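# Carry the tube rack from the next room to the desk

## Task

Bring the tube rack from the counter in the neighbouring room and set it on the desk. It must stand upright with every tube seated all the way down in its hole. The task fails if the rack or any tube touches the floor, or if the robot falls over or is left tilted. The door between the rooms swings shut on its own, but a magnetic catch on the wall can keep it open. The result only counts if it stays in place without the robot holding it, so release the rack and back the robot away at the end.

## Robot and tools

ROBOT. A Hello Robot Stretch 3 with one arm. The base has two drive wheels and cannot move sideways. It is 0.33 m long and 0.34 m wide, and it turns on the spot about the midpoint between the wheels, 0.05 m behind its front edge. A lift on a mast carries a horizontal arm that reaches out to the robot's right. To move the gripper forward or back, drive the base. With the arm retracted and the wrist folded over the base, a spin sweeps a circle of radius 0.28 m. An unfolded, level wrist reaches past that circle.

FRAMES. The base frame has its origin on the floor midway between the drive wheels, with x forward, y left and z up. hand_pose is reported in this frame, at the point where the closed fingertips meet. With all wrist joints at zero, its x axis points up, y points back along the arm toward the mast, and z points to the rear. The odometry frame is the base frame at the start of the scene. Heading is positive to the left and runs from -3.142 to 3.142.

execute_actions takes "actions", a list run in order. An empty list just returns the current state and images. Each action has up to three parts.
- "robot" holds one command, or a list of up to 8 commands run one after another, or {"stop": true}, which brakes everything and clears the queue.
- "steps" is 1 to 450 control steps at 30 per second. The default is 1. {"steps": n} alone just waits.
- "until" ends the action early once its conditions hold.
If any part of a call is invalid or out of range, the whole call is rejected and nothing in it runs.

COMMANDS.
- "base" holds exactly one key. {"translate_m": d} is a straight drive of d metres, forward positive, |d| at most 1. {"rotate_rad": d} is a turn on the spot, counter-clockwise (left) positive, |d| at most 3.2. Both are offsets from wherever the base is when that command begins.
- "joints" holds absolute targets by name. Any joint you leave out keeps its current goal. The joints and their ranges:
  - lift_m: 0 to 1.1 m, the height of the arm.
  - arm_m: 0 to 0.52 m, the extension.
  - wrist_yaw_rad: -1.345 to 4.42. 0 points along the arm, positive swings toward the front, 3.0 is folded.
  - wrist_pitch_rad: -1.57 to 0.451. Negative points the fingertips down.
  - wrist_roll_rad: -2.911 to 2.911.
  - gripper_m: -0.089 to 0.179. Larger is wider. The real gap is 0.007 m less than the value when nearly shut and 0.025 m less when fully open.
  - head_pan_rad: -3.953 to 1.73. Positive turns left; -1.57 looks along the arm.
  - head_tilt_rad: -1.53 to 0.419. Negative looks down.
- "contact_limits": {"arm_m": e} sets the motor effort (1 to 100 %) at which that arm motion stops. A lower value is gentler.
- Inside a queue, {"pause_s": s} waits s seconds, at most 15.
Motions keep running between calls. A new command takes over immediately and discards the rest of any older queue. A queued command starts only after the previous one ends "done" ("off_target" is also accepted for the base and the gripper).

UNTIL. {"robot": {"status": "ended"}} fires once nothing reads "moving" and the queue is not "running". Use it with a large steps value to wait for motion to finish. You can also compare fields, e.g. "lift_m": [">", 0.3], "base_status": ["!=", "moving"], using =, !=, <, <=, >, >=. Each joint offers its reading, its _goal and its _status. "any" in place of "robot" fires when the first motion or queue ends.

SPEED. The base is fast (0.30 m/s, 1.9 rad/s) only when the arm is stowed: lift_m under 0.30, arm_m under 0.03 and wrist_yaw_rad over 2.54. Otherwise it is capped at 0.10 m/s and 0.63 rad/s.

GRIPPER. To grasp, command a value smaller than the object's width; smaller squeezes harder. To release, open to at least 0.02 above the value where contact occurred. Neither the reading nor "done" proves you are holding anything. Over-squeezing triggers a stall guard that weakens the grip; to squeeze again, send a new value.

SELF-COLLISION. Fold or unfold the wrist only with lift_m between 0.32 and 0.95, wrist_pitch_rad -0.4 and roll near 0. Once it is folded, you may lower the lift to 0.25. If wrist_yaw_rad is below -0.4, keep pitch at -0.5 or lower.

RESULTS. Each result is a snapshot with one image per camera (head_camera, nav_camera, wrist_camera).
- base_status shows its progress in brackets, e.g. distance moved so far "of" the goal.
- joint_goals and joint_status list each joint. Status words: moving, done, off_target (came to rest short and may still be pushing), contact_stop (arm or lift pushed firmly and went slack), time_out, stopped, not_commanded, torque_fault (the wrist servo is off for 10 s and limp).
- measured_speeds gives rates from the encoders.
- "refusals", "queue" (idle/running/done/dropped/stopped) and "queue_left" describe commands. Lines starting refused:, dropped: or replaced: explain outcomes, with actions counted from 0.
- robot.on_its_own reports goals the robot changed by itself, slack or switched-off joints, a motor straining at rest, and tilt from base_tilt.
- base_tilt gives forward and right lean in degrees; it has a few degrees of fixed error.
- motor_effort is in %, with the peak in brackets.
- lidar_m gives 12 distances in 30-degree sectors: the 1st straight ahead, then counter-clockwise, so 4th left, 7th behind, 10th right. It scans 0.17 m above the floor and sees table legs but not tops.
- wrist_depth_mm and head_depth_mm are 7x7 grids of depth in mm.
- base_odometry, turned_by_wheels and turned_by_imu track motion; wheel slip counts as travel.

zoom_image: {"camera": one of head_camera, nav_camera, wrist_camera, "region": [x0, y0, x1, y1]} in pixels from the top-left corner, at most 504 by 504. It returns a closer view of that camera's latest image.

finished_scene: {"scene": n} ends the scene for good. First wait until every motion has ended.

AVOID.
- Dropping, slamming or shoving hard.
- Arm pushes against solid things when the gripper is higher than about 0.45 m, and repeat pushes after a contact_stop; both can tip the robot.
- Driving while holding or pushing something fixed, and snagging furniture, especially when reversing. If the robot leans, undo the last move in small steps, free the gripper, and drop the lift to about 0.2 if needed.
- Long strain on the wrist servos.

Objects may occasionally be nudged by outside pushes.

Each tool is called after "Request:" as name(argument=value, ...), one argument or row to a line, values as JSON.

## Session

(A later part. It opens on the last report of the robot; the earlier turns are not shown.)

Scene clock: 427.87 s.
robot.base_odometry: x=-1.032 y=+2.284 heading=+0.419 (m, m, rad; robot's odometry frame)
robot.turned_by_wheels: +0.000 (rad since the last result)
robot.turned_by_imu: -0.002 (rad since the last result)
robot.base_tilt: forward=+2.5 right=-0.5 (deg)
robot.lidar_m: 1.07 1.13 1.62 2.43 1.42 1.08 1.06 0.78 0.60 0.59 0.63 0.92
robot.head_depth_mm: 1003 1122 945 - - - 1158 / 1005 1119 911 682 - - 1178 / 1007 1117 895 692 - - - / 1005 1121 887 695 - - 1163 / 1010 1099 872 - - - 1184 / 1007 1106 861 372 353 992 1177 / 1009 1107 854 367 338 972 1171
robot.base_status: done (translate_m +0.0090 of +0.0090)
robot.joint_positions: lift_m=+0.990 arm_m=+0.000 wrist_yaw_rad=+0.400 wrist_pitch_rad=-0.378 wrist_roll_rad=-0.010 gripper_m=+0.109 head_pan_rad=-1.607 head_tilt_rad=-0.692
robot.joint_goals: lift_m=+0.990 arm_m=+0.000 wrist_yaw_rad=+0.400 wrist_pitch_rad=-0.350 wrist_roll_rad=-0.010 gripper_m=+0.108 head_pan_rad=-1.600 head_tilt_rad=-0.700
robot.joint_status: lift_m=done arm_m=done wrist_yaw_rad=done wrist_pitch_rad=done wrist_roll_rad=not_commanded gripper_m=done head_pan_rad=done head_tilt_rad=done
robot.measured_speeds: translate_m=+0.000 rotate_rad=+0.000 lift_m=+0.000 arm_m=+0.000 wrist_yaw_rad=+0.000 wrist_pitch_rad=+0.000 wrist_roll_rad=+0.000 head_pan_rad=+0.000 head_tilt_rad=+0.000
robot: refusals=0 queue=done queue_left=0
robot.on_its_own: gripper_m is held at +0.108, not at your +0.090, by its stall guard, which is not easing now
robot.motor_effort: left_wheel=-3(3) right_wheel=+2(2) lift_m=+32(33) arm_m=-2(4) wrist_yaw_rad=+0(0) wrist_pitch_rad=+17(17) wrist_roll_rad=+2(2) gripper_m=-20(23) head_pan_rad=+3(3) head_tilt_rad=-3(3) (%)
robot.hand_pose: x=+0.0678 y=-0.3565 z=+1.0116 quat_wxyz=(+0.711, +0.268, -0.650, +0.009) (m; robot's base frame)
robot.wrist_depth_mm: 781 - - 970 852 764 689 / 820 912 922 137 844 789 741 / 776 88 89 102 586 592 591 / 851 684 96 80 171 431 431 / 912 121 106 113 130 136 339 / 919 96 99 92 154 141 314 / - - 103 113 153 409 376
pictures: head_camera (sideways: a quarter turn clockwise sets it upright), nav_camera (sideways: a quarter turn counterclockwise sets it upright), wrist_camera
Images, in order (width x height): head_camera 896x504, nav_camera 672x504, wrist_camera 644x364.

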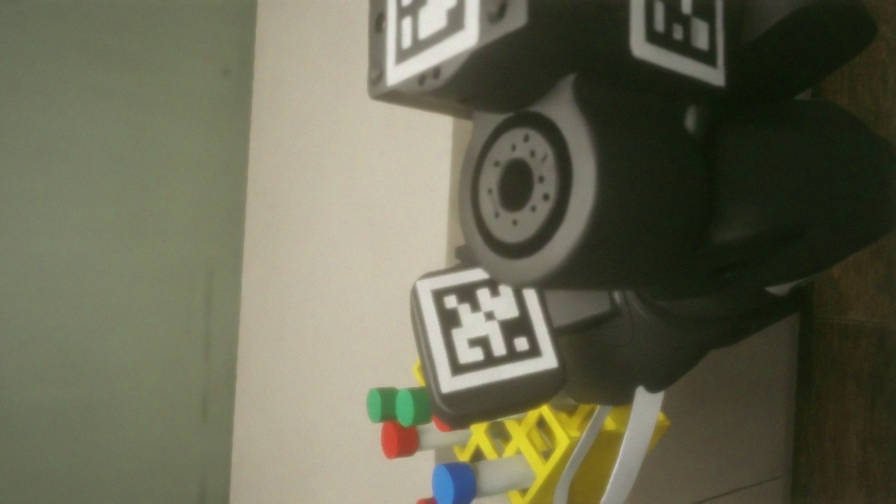

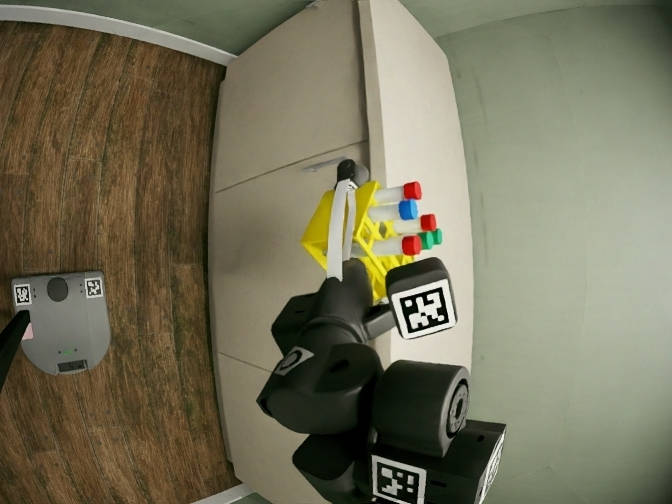

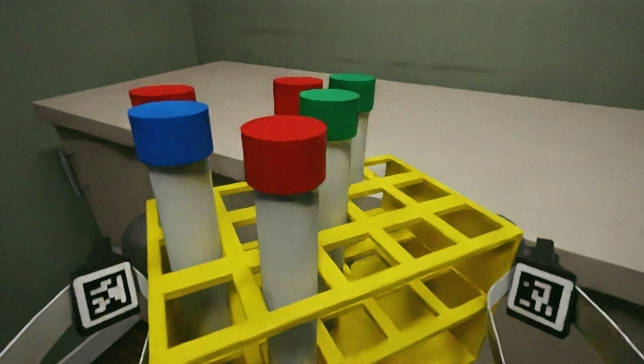

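Request:
execute_actions(
  actions=[
    {"robot":[{"joints":{"wrist_yaw_rad":1.57,"head_pan_rad":0,"head_tilt_rad":-0.5}},{"base":{"rotate_rad":1.57}},{"base":{"translate_m":1.0}}],"steps":450,"until":{"robot":{"status":"ended"}}},
    {"steps":200,"until":{"robot":{"status":"ended"}}},
  ],
)

Scene clock: 447.30 s.
robot.base_odometry: x=-1.438 y=+3.198 heading=+1.989 (m, m, rad; robot's odometry frame)
robot.turned_by_wheels: +1.570 (rad since the last result)
robot.turned_by_imu: +1.573 (rad since the last result)
robot.base_tilt: forward=+2.5 right=-0.4 (deg)
robot.lidar_m: 1.44 1.49 1.03 1.00 1.06 1.51 1.58 1.50 1.14 1.12 1.18 1.60
robot.head_depth_mm: 1300 1406 1532 1677 1859 1688 1465 / 1306 1417 1542 1682 1872 1673 1366 / 1305 1416 1553 1682 1873 1666 1357 / 1320 1420 1548 1692 1868 1647 1343 / 1207 1305 1420 1563 1719 1634 1338 / 1187 1286 1406 1528 1701 1639 1330 / 1179 1276 1395 1534 1676 1632 1328
robot.base_status: done (translate_m +1.0000 of +1.0000)
robot.joint_positions: lift_m=+0.990 arm_m=+0.000 wrist_yaw_rad=+1.569 wrist_pitch_rad=-0.378 wrist_roll_rad=-0.010 gripper_m=+0.109 head_pan_rad=-0.007 head_tilt_rad=-0.507
robot.joint_goals: lift_m=+0.990 arm_m=+0.000 wrist_yaw_rad=+1.570 wrist_pitch_rad=-0.350 wrist_roll_rad=-0.010 gripper_m=+0.108 head_pan_rad=+0.000 head_tilt_rad=-0.500
robot.joint_status: lift_m=done arm_m=done wrist_yaw_rad=done wrist_pitch_rad=done wrist_roll_rad=not_commanded gripper_m=done head_pan_rad=done head_tilt_rad=done
robot.measured_speeds: translate_m=+0.000 rotate_rad=+0.000 lift_m=+0.000 arm_m=+0.000 wrist_yaw_rad=+0.000 wrist_pitch_rad=+0.000 wrist_roll_rad=+0.000 head_pan_rad=+0.000 head_tilt_rad=+0.000
robot: refusals=0 queue=done queue_left=0
robot.on_its_own: gripper_m is held at +0.108, not at your +0.090, by its stall guard, which is not easing now
robot.motor_effort: left_wheel=-5(10) right_wheel=+2(5) lift_m=+31(32) arm_m=-1(2) wrist_yaw_rad=+1(3) wrist_pitch_rad=+17(17) wrist_roll_rad=+1(2) gripper_m=-20(21) head_pan_rad=+3(35) head_tilt_rad=+3(15) (%)
robot.hand_pose: x=+0.2079 y=-0.1459 z=+1.0116 quat_wxyz=(+0.588, +0.582, -0.395, +0.399) (m; robot's base frame)
robot.wrist_depth_mm: - - - - - - - / - - - 137 - - - / - 88 91 101 - - - / - - 98 80 170 - - / - 121 107 113 131 135 - / - 96 99 92 154 141 - / - - 105 113 152 - -
pictures: head_camera (sideways: a quarter turn clockwise sets it upright), nav_camera (sideways: a quarter turn counterclockwise sets it upright), wrist_camera
Images, in order (width x height): head_camera 896x504, nav_camera 672x504, wrist_camera 644x364.

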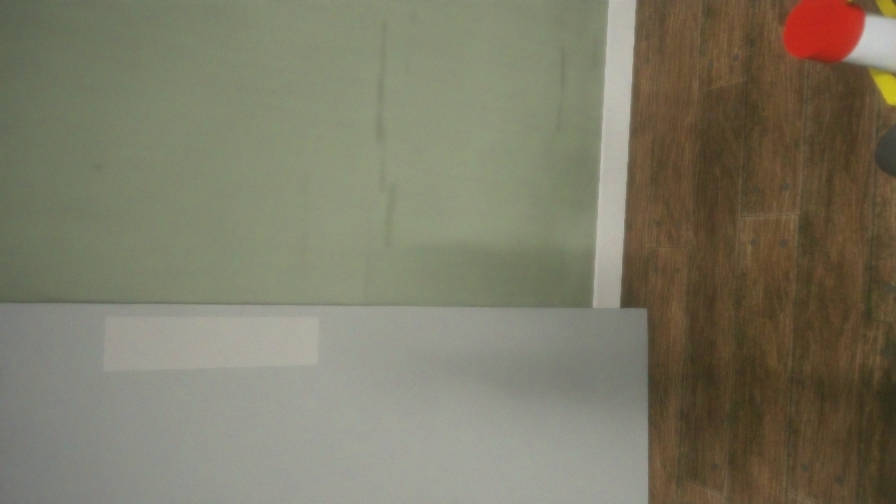

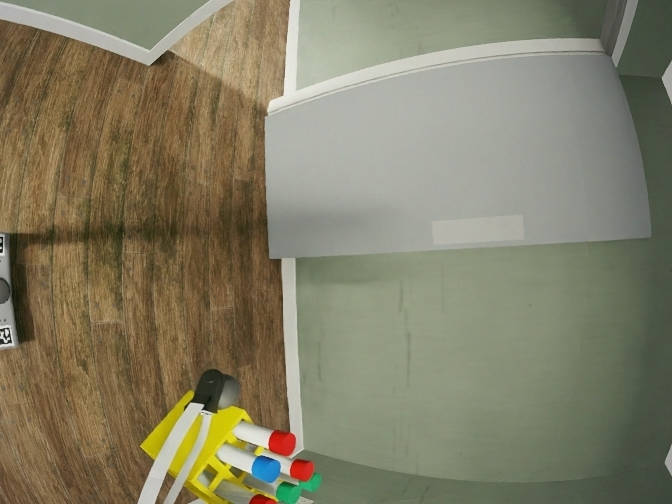

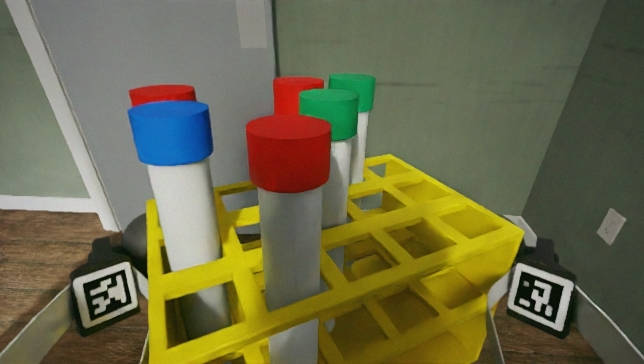

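Request:
execute_actions(
  actions=[
    {"robot":[{"base":{"translate_m":0.99}},{"base":{"rotate_rad":1.57}}],"steps":450,"until":{"robot":{"status":"ended"}}},
  ],
)

Scene clock: 463.83 s.
robot.base_odometry: x=-1.841 y=+4.102 heading=-2.724 (m, m, rad; robot's odometry frame)
robot.turned_by_wheels: +1.570 (rad since the last result)
robot.turned_by_imu: +1.574 (rad since the last result)
robot.base_tilt: forward=+2.5 right=-0.5 (deg)
robot.lidar_m: 2.82 1.04 1.42 2.56 1.59 1.21 1.18 0.79 0.60 0.46 0.47 0.63
robot.head_depth_mm: 1935 1880 1820 1763 1718 1109 1194 / 3014 2914 2742 2616 2154 1679 1356 / 3086 3315 3667 3053 2163 1659 1358 / 3073 3370 3645 3047 2145 1646 1353 / 3112 3384 3667 3017 2116 1645 1346 / 3163 3345 3687 2969 2120 1634 1337 / 3102 3372 3676 2950 2015 1484 1326
robot.base_status: done (rotate_rad +1.5698 of +1.5700)
robot.joint_positions: lift_m=+0.990 arm_m=+0.000 wrist_yaw_rad=+1.569 wrist_pitch_rad=-0.378 wrist_roll_rad=-0.010 gripper_m=+0.109 head_pan_rad=-0.007 head_tilt_rad=-0.507
robot.joint_goals: lift_m=+0.990 arm_m=+0.000 wrist_yaw_rad=+1.570 wrist_pitch_rad=-0.350 wrist_roll_rad=-0.010 gripper_m=+0.108 head_pan_rad=+0.000 head_tilt_rad=-0.500
robot.joint_status: lift_m=done arm_m=done wrist_yaw_rad=done wrist_pitch_rad=done wrist_roll_rad=not_commanded gripper_m=done head_pan_rad=done head_tilt_rad=done
robot.measured_speeds: translate_m=+0.000 rotate_rad=+0.000 lift_m=+0.000 arm_m=+0.000 wrist_yaw_rad=+0.000 wrist_pitch_rad=+0.000 wrist_roll_rad=+0.000 head_pan_rad=+0.000 head_tilt_rad=+0.000
robot: refusals=0 queue=done queue_left=0
robot.on_its_own: gripper_m is held at +0.108, not at your +0.090, by its stall guard, which is not easing now
robot.motor_effort: left_wheel=-4(10) right_wheel=+2(6) lift_m=+31(31) arm_m=-2(2) wrist_yaw_rad=+2(1) wrist_pitch_rad=+17(17) wrist_roll_rad=+1(1) gripper_m=-20(20) head_pan_rad=+3(3) head_tilt_rad=+3(3) (%)
robot.hand_pose: x=+0.2079 y=-0.1459 z=+1.0116 quat_wxyz=(+0.588, +0.582, -0.395, +0.399) (m; robot's base frame)
robot.wrist_depth_mm: 794 - - - - 519 350 / 865 848 - 137 - 517 352 / 923 89 91 101 - 517 350 / - - 98 80 171 522 355 / - 121 106 114 130 135 353 / - 96 99 92 155 142 336 / - - 105 113 153 459 363
pictures: head_camera (sideways: a quarter turn clockwise sets it upright), nav_camera (sideways: a quarter turn counterclockwise sets it upright), wrist_camera
Images, in order (width x height): head_camera 896x504, nav_camera 672x504, wrist_camera 644x364.

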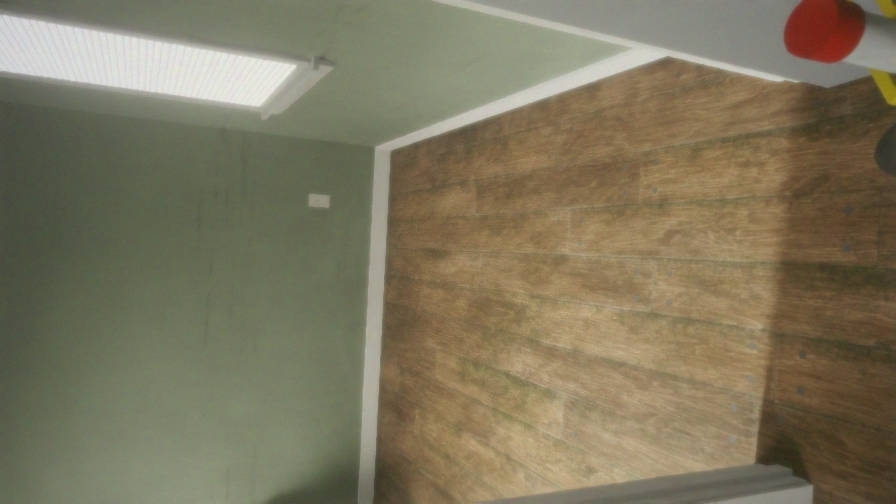

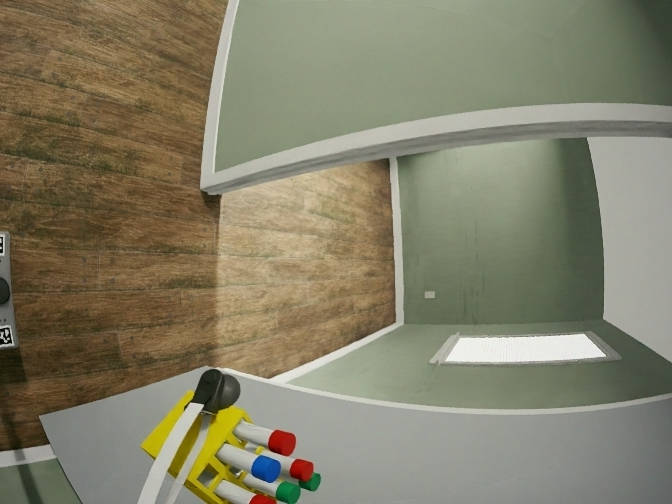

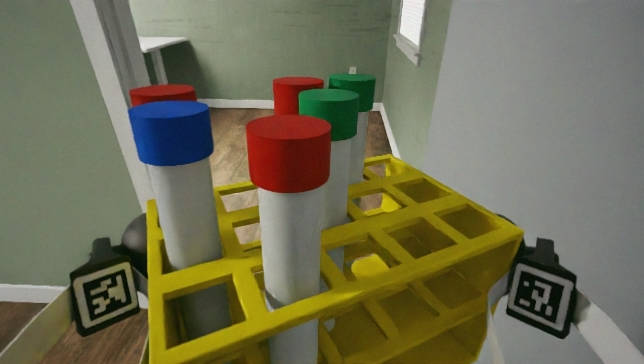

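Request:
execute_actions(
  actions=[
    {"robot":[{"base":{"translate_m":0.75}}],"steps":450,"until":{"robot":{"status":"ended"}}},
  ],
)

Scene clock: 474.80 s.
robot.base_odometry: x=-2.526 y=+3.798 heading=-2.724 (m, m, rad; robot's odometry frame)
robot.turned_by_wheels: +0.000 (rad since the last result)
robot.turned_by_imu: +0.000 (rad since the last result)
robot.base_tilt: forward=+2.5 right=-0.6 (deg)
robot.lidar_m: 2.84 2.83 0.45 0.99 2.59 1.97 1.92 0.64 0.46 0.44 0.45 0.94
robot.head_depth_mm: 2087 1968 1946 1906 1835 1635 1466 / 2424 2607 2795 2789 2194 1693 1363 / 2429 2661 2846 3028 2176 1667 1358 / 2443 2666 2869 3032 2137 1651 1346 / 2470 2651 2875 3008 2138 1642 1339 / 2451 2656 2860 2930 2122 1655 1335 / 2459 2660 2859 2922 2084 1627 1338
robot.base_status: done (translate_m +0.7500 of +0.7500)
robot.joint_positions: lift_m=+0.990 arm_m=+0.000 wrist_yaw_rad=+1.569 wrist_pitch_rad=-0.378 wrist_roll_rad=-0.010 gripper_m=+0.109 head_pan_rad=-0.007 head_tilt_rad=-0.507
robot.joint_goals: lift_m=+0.990 arm_m=+0.000 wrist_yaw_rad=+1.570 wrist_pitch_rad=-0.350 wrist_roll_rad=-0.010 gripper_m=+0.108 head_pan_rad=+0.000 head_tilt_rad=-0.500
robot.joint_status: lift_m=done arm_m=done wrist_yaw_rad=done wrist_pitch_rad=done wrist_roll_rad=not_commanded gripper_m=done head_pan_rad=done head_tilt_rad=done
robot.measured_speeds: translate_m=+0.000 rotate_rad=+0.000 lift_m=+0.000 arm_m=+0.000 wrist_yaw_rad=+0.000 wrist_pitch_rad=+0.000 wrist_roll_rad=+0.000 head_pan_rad=+0.000 head_tilt_rad=+0.000
robot: refusals=0 queue=done queue_left=0
robot.on_its_own: gripper_m is held at +0.108, not at your +0.090, by its stall guard, which is not easing now
robot.motor_effort: left_wheel=-5(6) right_wheel=+2(6) lift_m=+31(32) arm_m=-2(1) wrist_yaw_rad=+1(1) wrist_pitch_rad=+17(17) wrist_roll_rad=+2(2) gripper_m=-20(20) head_pan_rad=+3(3) head_tilt_rad=+2(3) (%)
robot.hand_pose: x=+0.2079 y=-0.1459 z=+1.0116 quat_wxyz=(+0.588, +0.582, -0.395, +0.399) (m; robot's base frame)
robot.wrist_depth_mm: - - - - - 956 615 / - - - 137 - 934 612 / - 89 91 102 - 948 607 / - - 98 80 170 935 605 / - 121 106 113 130 136 598 / - 95 99 92 154 142 572 / - - 105 113 153 781 616
pictures: head_camera (sideways: a quarter turn clockwise sets it upright), nav_camera (sideways: a quarter turn counterclockwise sets it upright), wrist_camera
Images, in order (width x height): head_camera 896x504, nav_camera 672x504, wrist_camera 644x364.

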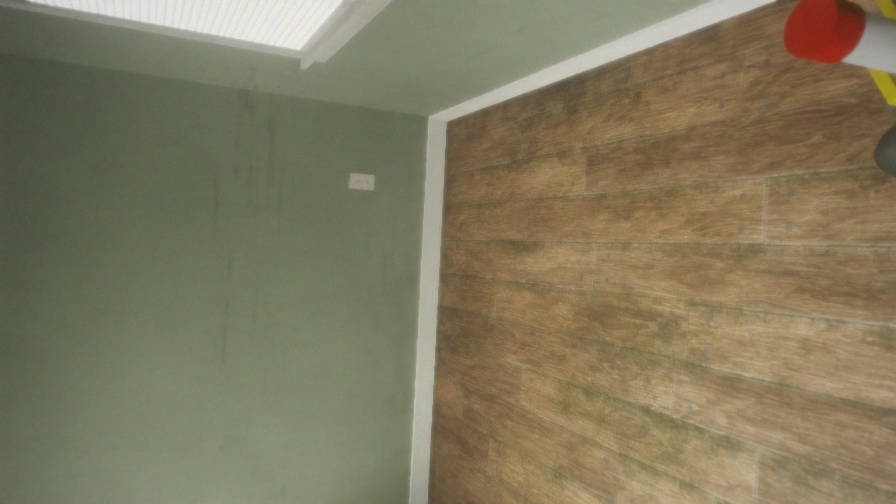

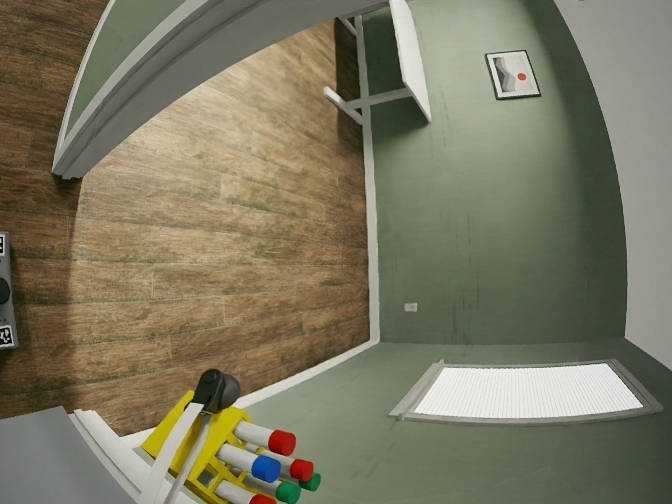

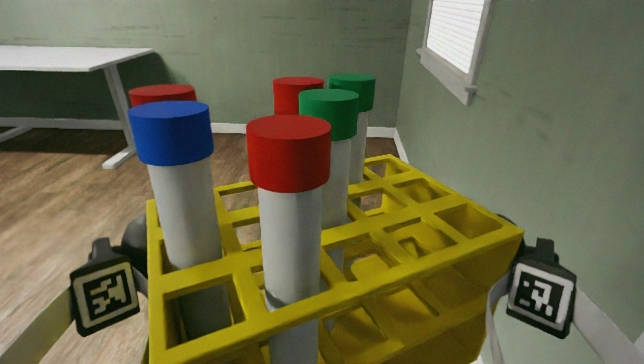

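Request:
execute_actions(
  actions=[
    {"robot":[{"base":{"translate_m":1.0}},{"base":{"translate_m":0.6}},{"base":{"rotate_rad":1.57},"joints":{"head_pan_rad":-0.6,"head_tilt_rad":-0.6}}],"steps":450,"until":{"robot":{"status":"ended"}}},
    {"steps":300,"until":{"robot":{"status":"ended"}}},
  ],
)

Scene clock: 498.73 s.
robot.base_odometry: x=-3.989 y=+3.149 heading=-1.154 (m, m, rad; robot's odometry frame)
robot.turned_by_wheels: +1.570 (rad since the last result)
robot.turned_by_imu: +1.574 (rad since the last result)
robot.base_tilt: forward=+2.5 right=-0.5 (deg)
robot.lidar_m: 3.04 1.71 1.30 1.74 0.97 0.74 0.72 0.76 1.08 1.26 1.32 1.64
robot.head_depth_mm: 1379 1450 1543 1634 1735 1596 - / 1534 1635 1730 1860 1889 346 1328 / 1724 1858 1953 2171 1936 335 328 / 1997 2171 1849 2401 1987 293 - / 2379 2541 1805 2429 1902 1495 - / 2726 2865 1772 2506 1893 1515 - / 2634 2770 3015 2523 1887 1502 1314
robot.base_status: done (rotate_rad +1.5698 of +1.5700)
robot.joint_positions: lift_m=+0.990 arm_m=+0.000 wrist_yaw_rad=+1.569 wrist_pitch_rad=-0.378 wrist_roll_rad=-0.010 gripper_m=+0.109 head_pan_rad=-0.593 head_tilt_rad=-0.593
robot.joint_goals: lift_m=+0.990 arm_m=+0.000 wrist_yaw_rad=+1.570 wrist_pitch_rad=-0.350 wrist_roll_rad=-0.010 gripper_m=+0.108 head_pan_rad=-0.600 head_tilt_rad=-0.600
robot.joint_status: lift_m=done arm_m=done wrist_yaw_rad=done wrist_pitch_rad=done wrist_roll_rad=not_commanded gripper_m=done head_pan_rad=done head_tilt_rad=done
robot.measured_speeds: translate_m=+0.000 rotate_rad=+0.000 lift_m=+0.000 arm_m=+0.000 wrist_yaw_rad=+0.000 wrist_pitch_rad=+0.000 wrist_roll_rad=+0.000 head_pan_rad=+0.000 head_tilt_rad=+0.000
robot: refusals=0 queue=done queue_left=0
robot.on_its_own: gripper_m is held at +0.108, not at your +0.090, by its stall guard, which is not easing now
robot.motor_effort: left_wheel=-4(11) right_wheel=+3(5) lift_m=+31(31) arm_m=-1(2) wrist_yaw_rad=+1(1) wrist_pitch_rad=+17(17) wrist_roll_rad=+1(2) gripper_m=-20(21) head_pan_rad=-3(31) head_tilt_rad=-2(12) (%)
robot.hand_pose: x=+0.2079 y=-0.1459 z=+1.0116 quat_wxyz=(+0.588, +0.582, -0.395, +0.399) (m; robot's base frame)
robot.wrist_depth_mm: - - - - - - - / - - - 137 - - - / - 88 90 101 - - - / - - 97 80 170 - - / - 121 106 113 130 135 - / - 96 99 92 155 142 - / - - 105 113 152 - -
pictures: head_camera (sideways: a quarter turn clockwise sets it upright), nav_camera (sideways: a quarter turn counterclockwise sets it upright), wrist_camera
Images, in order (width x height): head_camera 896x504, nav_camera 672x504, wrist_camera 644x364.

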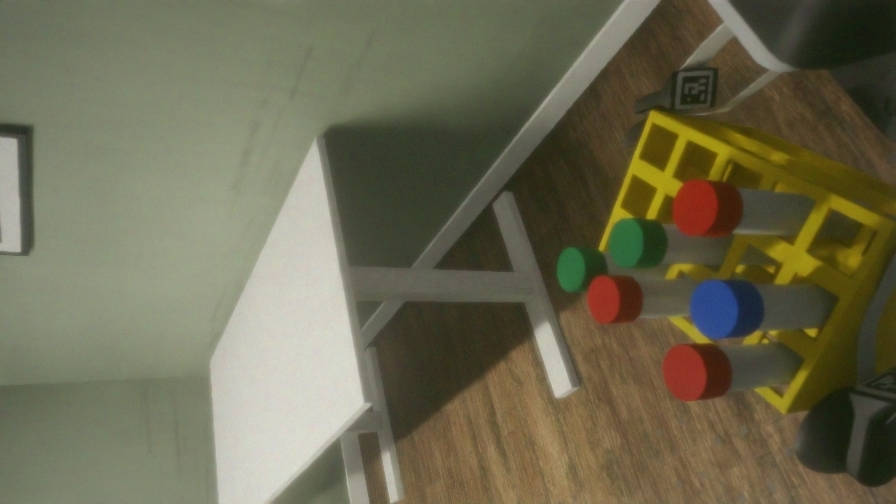

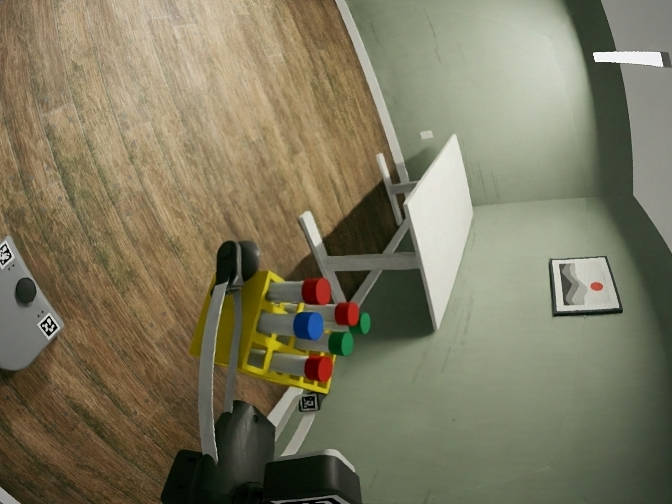

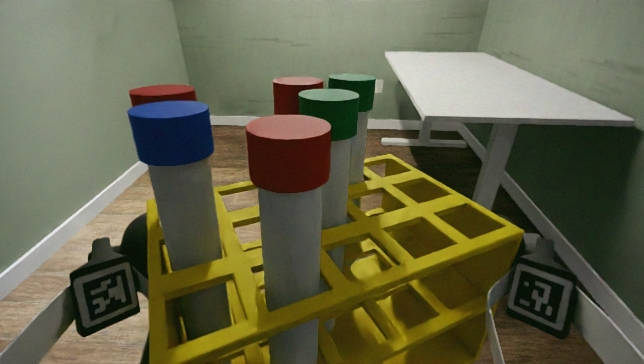

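Request:
execute_actions(
  actions=[
    {"robot":[{"base":{"translate_m":1.0}},{"base":{"translate_m":0.75}},{"joints":{"wrist_yaw_rad":0.0,"head_pan_rad":-1.57,"head_tilt_rad":-0.8}}],"steps":450,"until":{"robot":{"status":"ended"}}},
    {"steps":300,"until":{"robot":{"status":"ended"}}},
  ],
)

Scene clock: 523.13 s.
robot.base_odometry: x=-3.281 y=+1.549 heading=-1.154 (m, m, rad; robot's odometry frame)
robot.turned_by_wheels: +0.000 (rad since the last result)
robot.turned_by_imu: +0.000 (rad since the last result)
robot.base_tilt: forward=+2.5 right=-0.5 (deg)
robot.lidar_m: 1.31 1.38 1.20 1.17 1.23 1.77 2.45 1.82 0.94 1.35 1.31 1.34
robot.head_depth_mm: 1144 1279 1235 - - - 1131 / 1141 1288 1118 - - - 1159 / 1145 1297 1176 - - - 1145 / 1155 1310 1135 - - - 1149 / 1161 1285 1035 379 1537 1335 1160 / 1171 1303 1072 812 1571 1328 1153 / 1175 1308 1058 830 1561 1315 1151
robot.base_status: done (translate_m +0.7500 of +0.7500)
robot.joint_positions: lift_m=+0.990 arm_m=+0.000 wrist_yaw_rad=+0.002 wrist_pitch_rad=-0.378 wrist_roll_rad=-0.010 gripper_m=+0.109 head_pan_rad=-1.563 head_tilt_rad=-0.790
robot.joint_goals: lift_m=+0.990 arm_m=+0.000 wrist_yaw_rad=+0.000 wrist_pitch_rad=-0.350 wrist_roll_rad=-0.010 gripper_m=+0.108 head_pan_rad=-1.570 head_tilt_rad=-0.800
robot.joint_status: lift_m=done arm_m=done wrist_yaw_rad=done wrist_pitch_rad=done wrist_roll_rad=not_commanded gripper_m=done head_pan_rad=done head_tilt_rad=done
robot.measured_speeds: translate_m=+0.000 rotate_rad=+0.000 lift_m=+0.000 arm_m=+0.000 wrist_yaw_rad=+0.000 wrist_pitch_rad=+0.000 wrist_roll_rad=+0.000 head_pan_rad=+0.000 head_tilt_rad=+0.000
robot: refusals=0 queue=done queue_left=0
robot.on_its_own: gripper_m is held at +0.108, not at your +0.090, by its stall guard, which is not easing now
robot.motor_effort: left_wheel=-5(6) right_wheel=+2(5) lift_m=+32(31) arm_m=-1(2) wrist_yaw_rad=-2(3) wrist_pitch_rad=+17(17) wrist_roll_rad=+2(1) gripper_m=-20(20) head_pan_rad=-4(35) head_tilt_rad=-4(17) (%)
robot.hand_pose: x=-0.0210 y=-0.3745 z=+1.0116 quat_wxyz=(+0.698, +0.134, -0.691, -0.132) (m; robot's base frame)
robot.wrist_depth_mm: - - - 959 961 944 914 / - - - 137 - - - / - 89 91 101 - - - / 796 719 98 80 170 906 - / 622 121 107 114 130 136 - / 526 96 99 92 155 143 - / - - 105 113 153 456 -
pictures: head_camera (sideways: a quarter turn clockwise sets it upright), nav_camera (sideways: a quarter turn counterclockwise sets it upright), wrist_camera
Images, in order (width x height): head_camera 896x504, nav_camera 672x504, wrist_camera 644x364.

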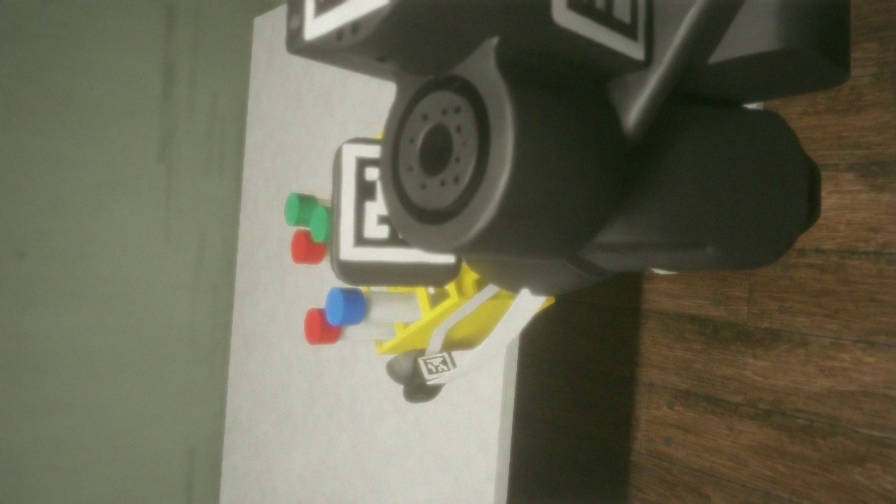

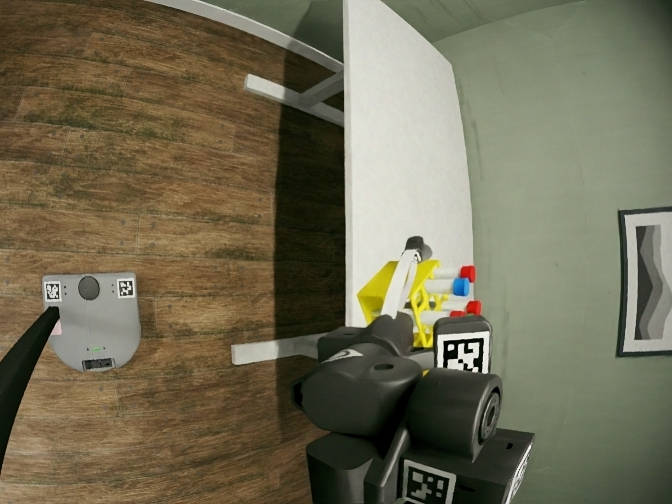

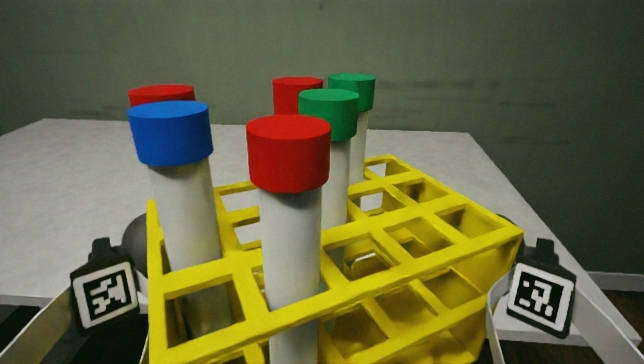

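Request:
execute_actions(
  actions=[
    {"robot":[{"base":{"translate_m":0.3},"joints":{"arm_m":0.36}},{"joints":{"lift_m":0.84}}],"steps":450,"until":{"robot":{"status":"ended"}}},
  ],
)

Scene clock: 533.00 s.
robot.base_odometry: x=-3.160 y=+1.275 heading=-1.154 (m, m, rad; robot's odometry frame)
robot.turned_by_wheels: +0.000 (rad since the last result)
robot.turned_by_imu: -0.002 (rad since the last result)
robot.base_tilt: forward=+2.6 right=-0.6 (deg)
robot.lidar_m: 1.01 1.07 1.18 1.15 1.22 1.74 2.75 1.84 1.08 1.37 1.12 1.04
robot.head_depth_mm: 1151 1296 1124 914 - - - / 1159 1318 - - 1565 1344 1174 / 1164 1312 - 841 1589 1352 1170 / 1176 1300 - 822 1582 1342 1164 / 1176 1313 1037 843 1576 1331 1159 / 1187 1310 1066 862 1568 1333 1155 / 1190 1318 1050 854 1559 1325 1148
robot.base_status: done (translate_m +0.3000 of +0.3000)
robot.joint_positions: lift_m=+0.840 arm_m=+0.360 wrist_yaw_rad=+0.001 wrist_pitch_rad=-0.378 wrist_roll_rad=-0.010 gripper_m=+0.109 head_pan_rad=-1.563 head_tilt_rad=-0.790
robot.joint_goals: lift_m=+0.840 arm_m=+0.360 wrist_yaw_rad=+0.000 wrist_pitch_rad=-0.350 wrist_roll_rad=-0.010 gripper_m=+0.108 head_pan_rad=-1.570 head_tilt_rad=-0.800
robot.joint_status: lift_m=done arm_m=done wrist_yaw_rad=done wrist_pitch_rad=done wrist_roll_rad=not_commanded gripper_m=done head_pan_rad=done head_tilt_rad=done
robot.measured_speeds: translate_m=+0.000 rotate_rad=+0.000 lift_m=+0.000 arm_m=+0.000 wrist_yaw_rad=+0.000 wrist_pitch_rad=+0.000 wrist_roll_rad=+0.000 head_pan_rad=+0.000 head_tilt_rad=+0.000
robot: refusals=0 queue=done queue_left=0
robot.on_its_own: gripper_m is held at +0.108, not at your +0.090, by its stall guard, which is not easing now
robot.motor_effort: left_wheel=-4(5) right_wheel=+2(6) lift_m=+23(32) arm_m=+2(0) wrist_yaw_rad=+0(2) wrist_pitch_rad=+17(17) wrist_roll_rad=+1(1) gripper_m=-20(20) head_pan_rad=-3(3) head_tilt_rad=-4(4) (%)
robot.hand_pose: x=-0.0214 y=-0.7340 z=+0.8620 quat_wxyz=(+0.698, +0.134, -0.691, -0.132) (m; robot's base frame)
robot.wrist_depth_mm: 734 703 705 686 651 660 644 / 762 751 751 137 708 715 702 / 683 89 91 101 686 689 689 / 500 453 98 79 171 508 512 / 393 122 106 113 131 136 400 / 333 96 99 92 154 142 330 / 270 261 105 113 153 262 278
pictures: head_camera (sideways: a quarter turn clockwise sets it upright), nav_camera (sideways: a quarter turn counterclockwise sets it upright), wrist_camera
Images, in order (width x height): head_camera 896x504, nav_camera 672x504, wrist_camera 644x364.

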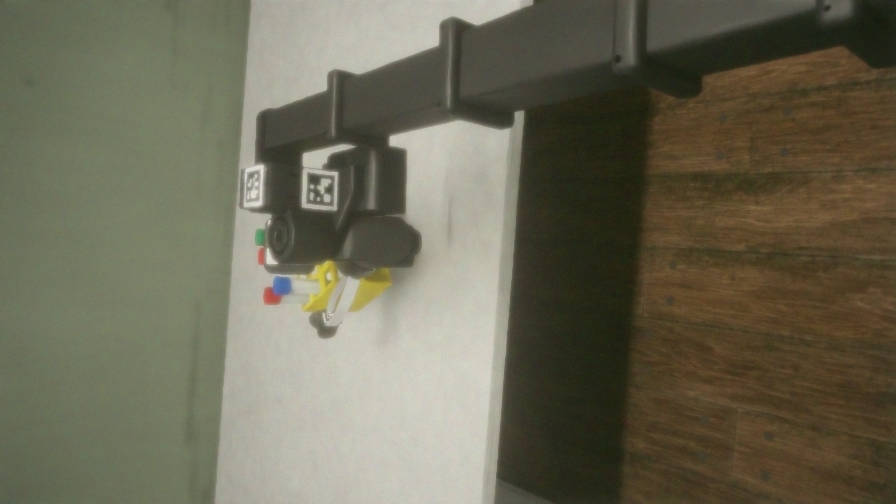

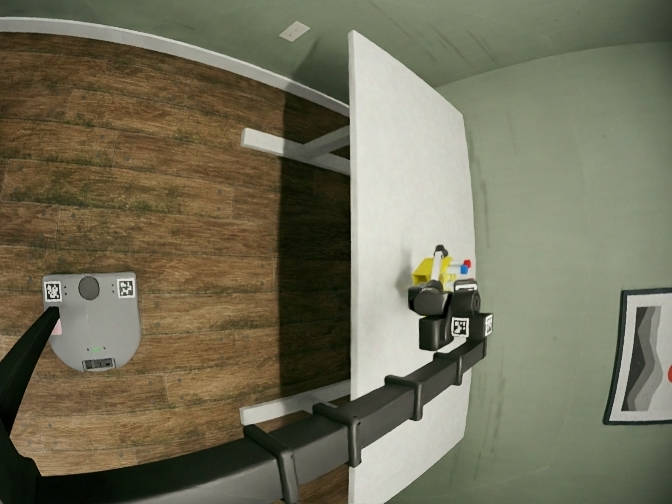

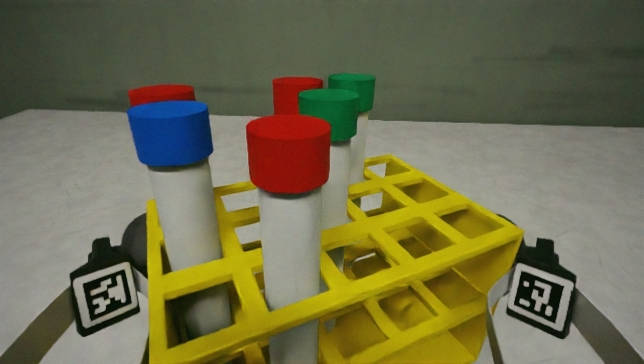

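Request:
execute_actions(
  actions=[
    {"robot":[{"joints":{"lift_m":0.74}},{"joints":{"lift_m":0.726}}],"steps":450,"until":{"robot":{"status":"ended"}}},
  ],
)

Scene clock: 538.53 s.
robot.base_odometry: x=-3.160 y=+1.275 heading=-1.154 (m, m, rad; robot's odometry frame)
robot.turned_by_wheels: +0.000 (rad since the last result)
robot.turned_by_imu: -0.001 (rad since the last result)
robot.base_tilt: forward=+2.4 right=-0.6 (deg)
robot.lidar_m: 1.01 1.07 1.18 1.15 1.22 1.74 2.75 1.84 1.08 1.37 1.12 1.04
robot.head_depth_mm: 1157 1298 1122 867 1541 1400 - / 1161 1308 1120 890 - - 1153 / 1170 1315 1127 - 1603 1343 1168 / 1167 1298 1095 796 1591 1347 1168 / 1169 1300 1084 818 1578 1338 1155 / 1184 1318 1073 860 1571 1324 1158 / 1191 1315 1055 857 1556 1331 1146
robot.base_status: done (translate_m +0.3000 of +0.3000)
robot.joint_positions: lift_m=+0.726 arm_m=+0.360 wrist_yaw_rad=+0.001 wrist_pitch_rad=-0.347 wrist_roll_rad=-0.014 gripper_m=+0.109 head_pan_rad=-1.563 head_tilt_rad=-0.790
robot.joint_goals: lift_m=+0.726 arm_m=+0.360 wrist_yaw_rad=+0.000 wrist_pitch_rad=-0.350 wrist_roll_rad=-0.014 gripper_m=+0.108 head_pan_rad=-1.570 head_tilt_rad=-0.800
robot.joint_status: lift_m=done arm_m=done wrist_yaw_rad=done wrist_pitch_rad=done wrist_roll_rad=not_commanded gripper_m=done head_pan_rad=done head_tilt_rad=done
robot.measured_speeds: translate_m=+0.000 rotate_rad=+0.000 lift_m=+0.000 arm_m=+0.000 wrist_yaw_rad=+0.000 wrist_pitch_rad=+0.000 wrist_roll_rad=+0.000 head_pan_rad=+0.000 head_tilt_rad=+0.000
robot: refusals=0 queue=done queue_left=0
robot.on_its_own: gripper_m is held at +0.108, not at your +0.090, by its stall guard, which is not easing now
robot.motor_effort: left_wheel=-4(4) right_wheel=+2(2) lift_m=+20(23) arm_m=+3(3) wrist_yaw_rad=+0(0) wrist_pitch_rad=-1(17) wrist_roll_rad=+4(4) gripper_m=-20(21) head_pan_rad=-2(3) head_tilt_rad=-3(3) (%)
robot.hand_pose: x=-0.0214 y=-0.7375 z=+0.7552 quat_wxyz=(+0.702, +0.123, -0.691, -0.121) (m; robot's base frame)
robot.wrist_depth_mm: 720 708 702 676 678 657 649 / 709 706 726 131 690 686 677 / 418 83 92 99 433 441 442 / 302 271 97 78 168 311 310 / 235 110 105 113 128 136 240 / 199 97 99 91 143 140 196 / 158 153 103 112 151 156 164
pictures: head_camera (sideways: a quarter turn clockwise sets it upright), nav_camera (sideways: a quarter turn counterclockwise sets it upright), wrist_camera
Images, in order (width x height): head_camera 896x504, nav_camera 672x504, wrist_camera 644x364.

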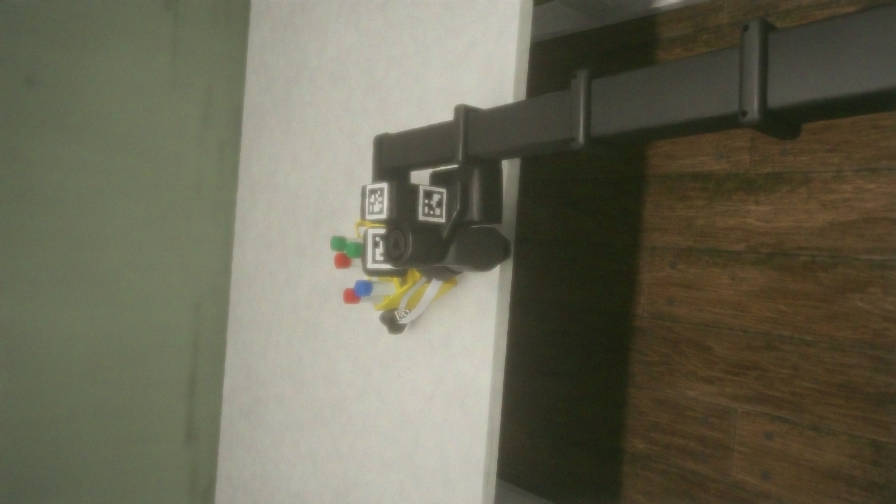

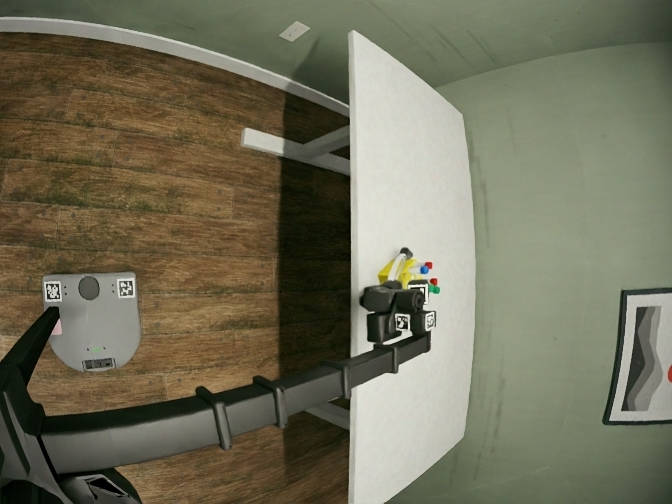

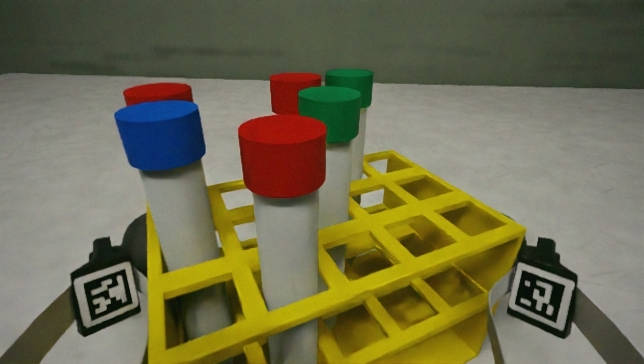

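Touched down. Release, retract, and inspect from the side.

Request:
execute_actions(
  actions=[
    {"robot":[{"joints":{"gripper_m":0.179}},{"joints":{"arm_m":0.2}},{"joints":{"wrist_pitch_rad":-0.05,"lift_m":0.72}}],"steps":450,"until":{"robot":{"status":"ended"}}},
  ],
)

Scene clock: 544.67 s.
robot.base_odometry: x=-3.160 y=+1.275 heading=-1.154 (m, m, rad; robot's odometry frame)
robot.turned_by_wheels: +0.000 (rad since the last result)
robot.turned_by_imu: -0.002 (rad since the last result)
robot.base_tilt: forward=+2.5 right=-0.7 (deg)
robot.lidar_m: 1.01 1.07 1.18 1.15 1.21 1.75 2.75 1.84 1.07 1.37 1.13 1.03
robot.head_depth_mm: 1156 1310 1124 868 1538 1392 1228 / 1162 1311 1113 862 1619 - 1173 / 1164 1305 1105 854 - 1337 1173 / 1174 1306 1092 842 - 1349 1163 / 1181 1303 1080 827 1576 1334 1158 / 1185 1321 1064 863 1566 1328 1155 / 1195 1316 1062 855 1555 1323 1149
robot.base_status: done (translate_m +0.3000 of +0.3000)
robot.joint_positions: lift_m=+0.720 arm_m=+0.200 wrist_yaw_rad=+0.000 wrist_pitch_rad=-0.074 wrist_roll_rad=-0.010 gripper_m=+0.179 head_pan_rad=-1.563 head_tilt_rad=-0.790
robot.joint_goals: lift_m=+0.720 arm_m=+0.200 wrist_yaw_rad=+0.000 wrist_pitch_rad=-0.050 wrist_roll_rad=-0.010 gripper_m=+0.179 head_pan_rad=-1.570 head_tilt_rad=-0.800
robot.joint_status: lift_m=done arm_m=done wrist_yaw_rad=done wrist_pitch_rad=done wrist_roll_rad=not_commanded gripper_m=done head_pan_rad=done head_tilt_rad=done
robot.measured_speeds: translate_m=+0.000 rotate_rad=+0.000 lift_m=+0.000 arm_m=+0.000 wrist_yaw_rad=+0.000 wrist_pitch_rad=+0.000 wrist_roll_rad=+0.000 head_pan_rad=+0.000 head_tilt_rad=+0.000
robot: refusals=0 queue=done queue_left=0
robot.motor_effort: left_wheel=-4(4) right_wheel=+2(2) lift_m=+21(22) arm_m=-2(4) wrist_yaw_rad=+0(1) wrist_pitch_rad=+15(16) wrist_roll_rad=+2(4) gripper_m=+0(81) head_pan_rad=-4(3) head_tilt_rad=-3(4) (%)
robot.hand_pose: x=-0.0215 y=-0.5990 z=+0.8159 quat_wxyz=(+0.710, +0.027, -0.703, -0.027) (m; robot's base frame)
robot.wrist_depth_mm: 899 861 863 840 840 813 790 / 919 911 880 873 851 830 819 / 934 927 911 890 873 868 860 / 731 738 641 589 746 752 754 / 440 442 379 280 381 480 444 / 331 313 297 277 297 315 327 / 232 244 242 244 244 244 236
pictures: head_camera (sideways: a quarter turn clockwise sets it upright), nav_camera (sideways: a quarter turn counterclockwise sets it upright), wrist_camera
Images, in order (width x height): head_camera 896x504, nav_camera 672x504, wrist_camera 644x364.

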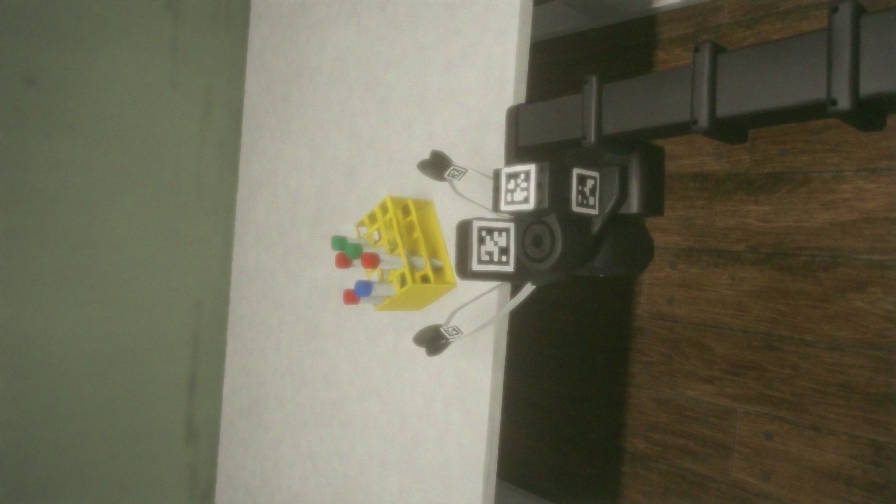

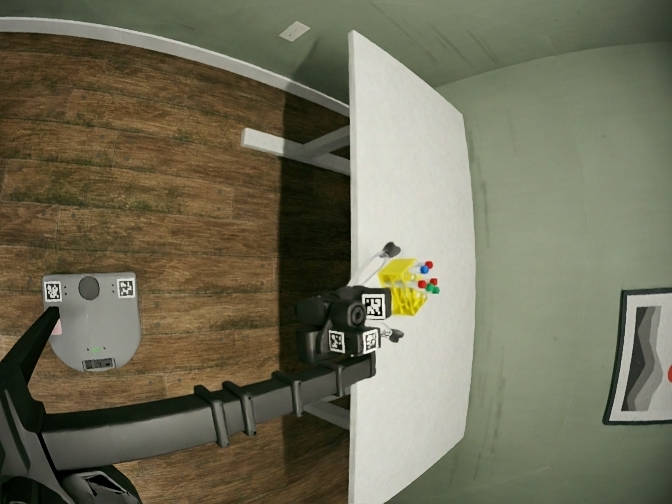

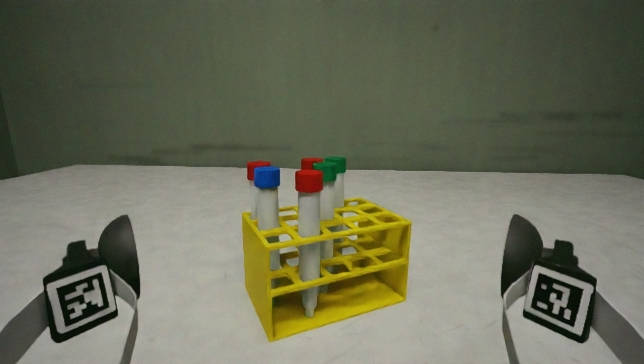

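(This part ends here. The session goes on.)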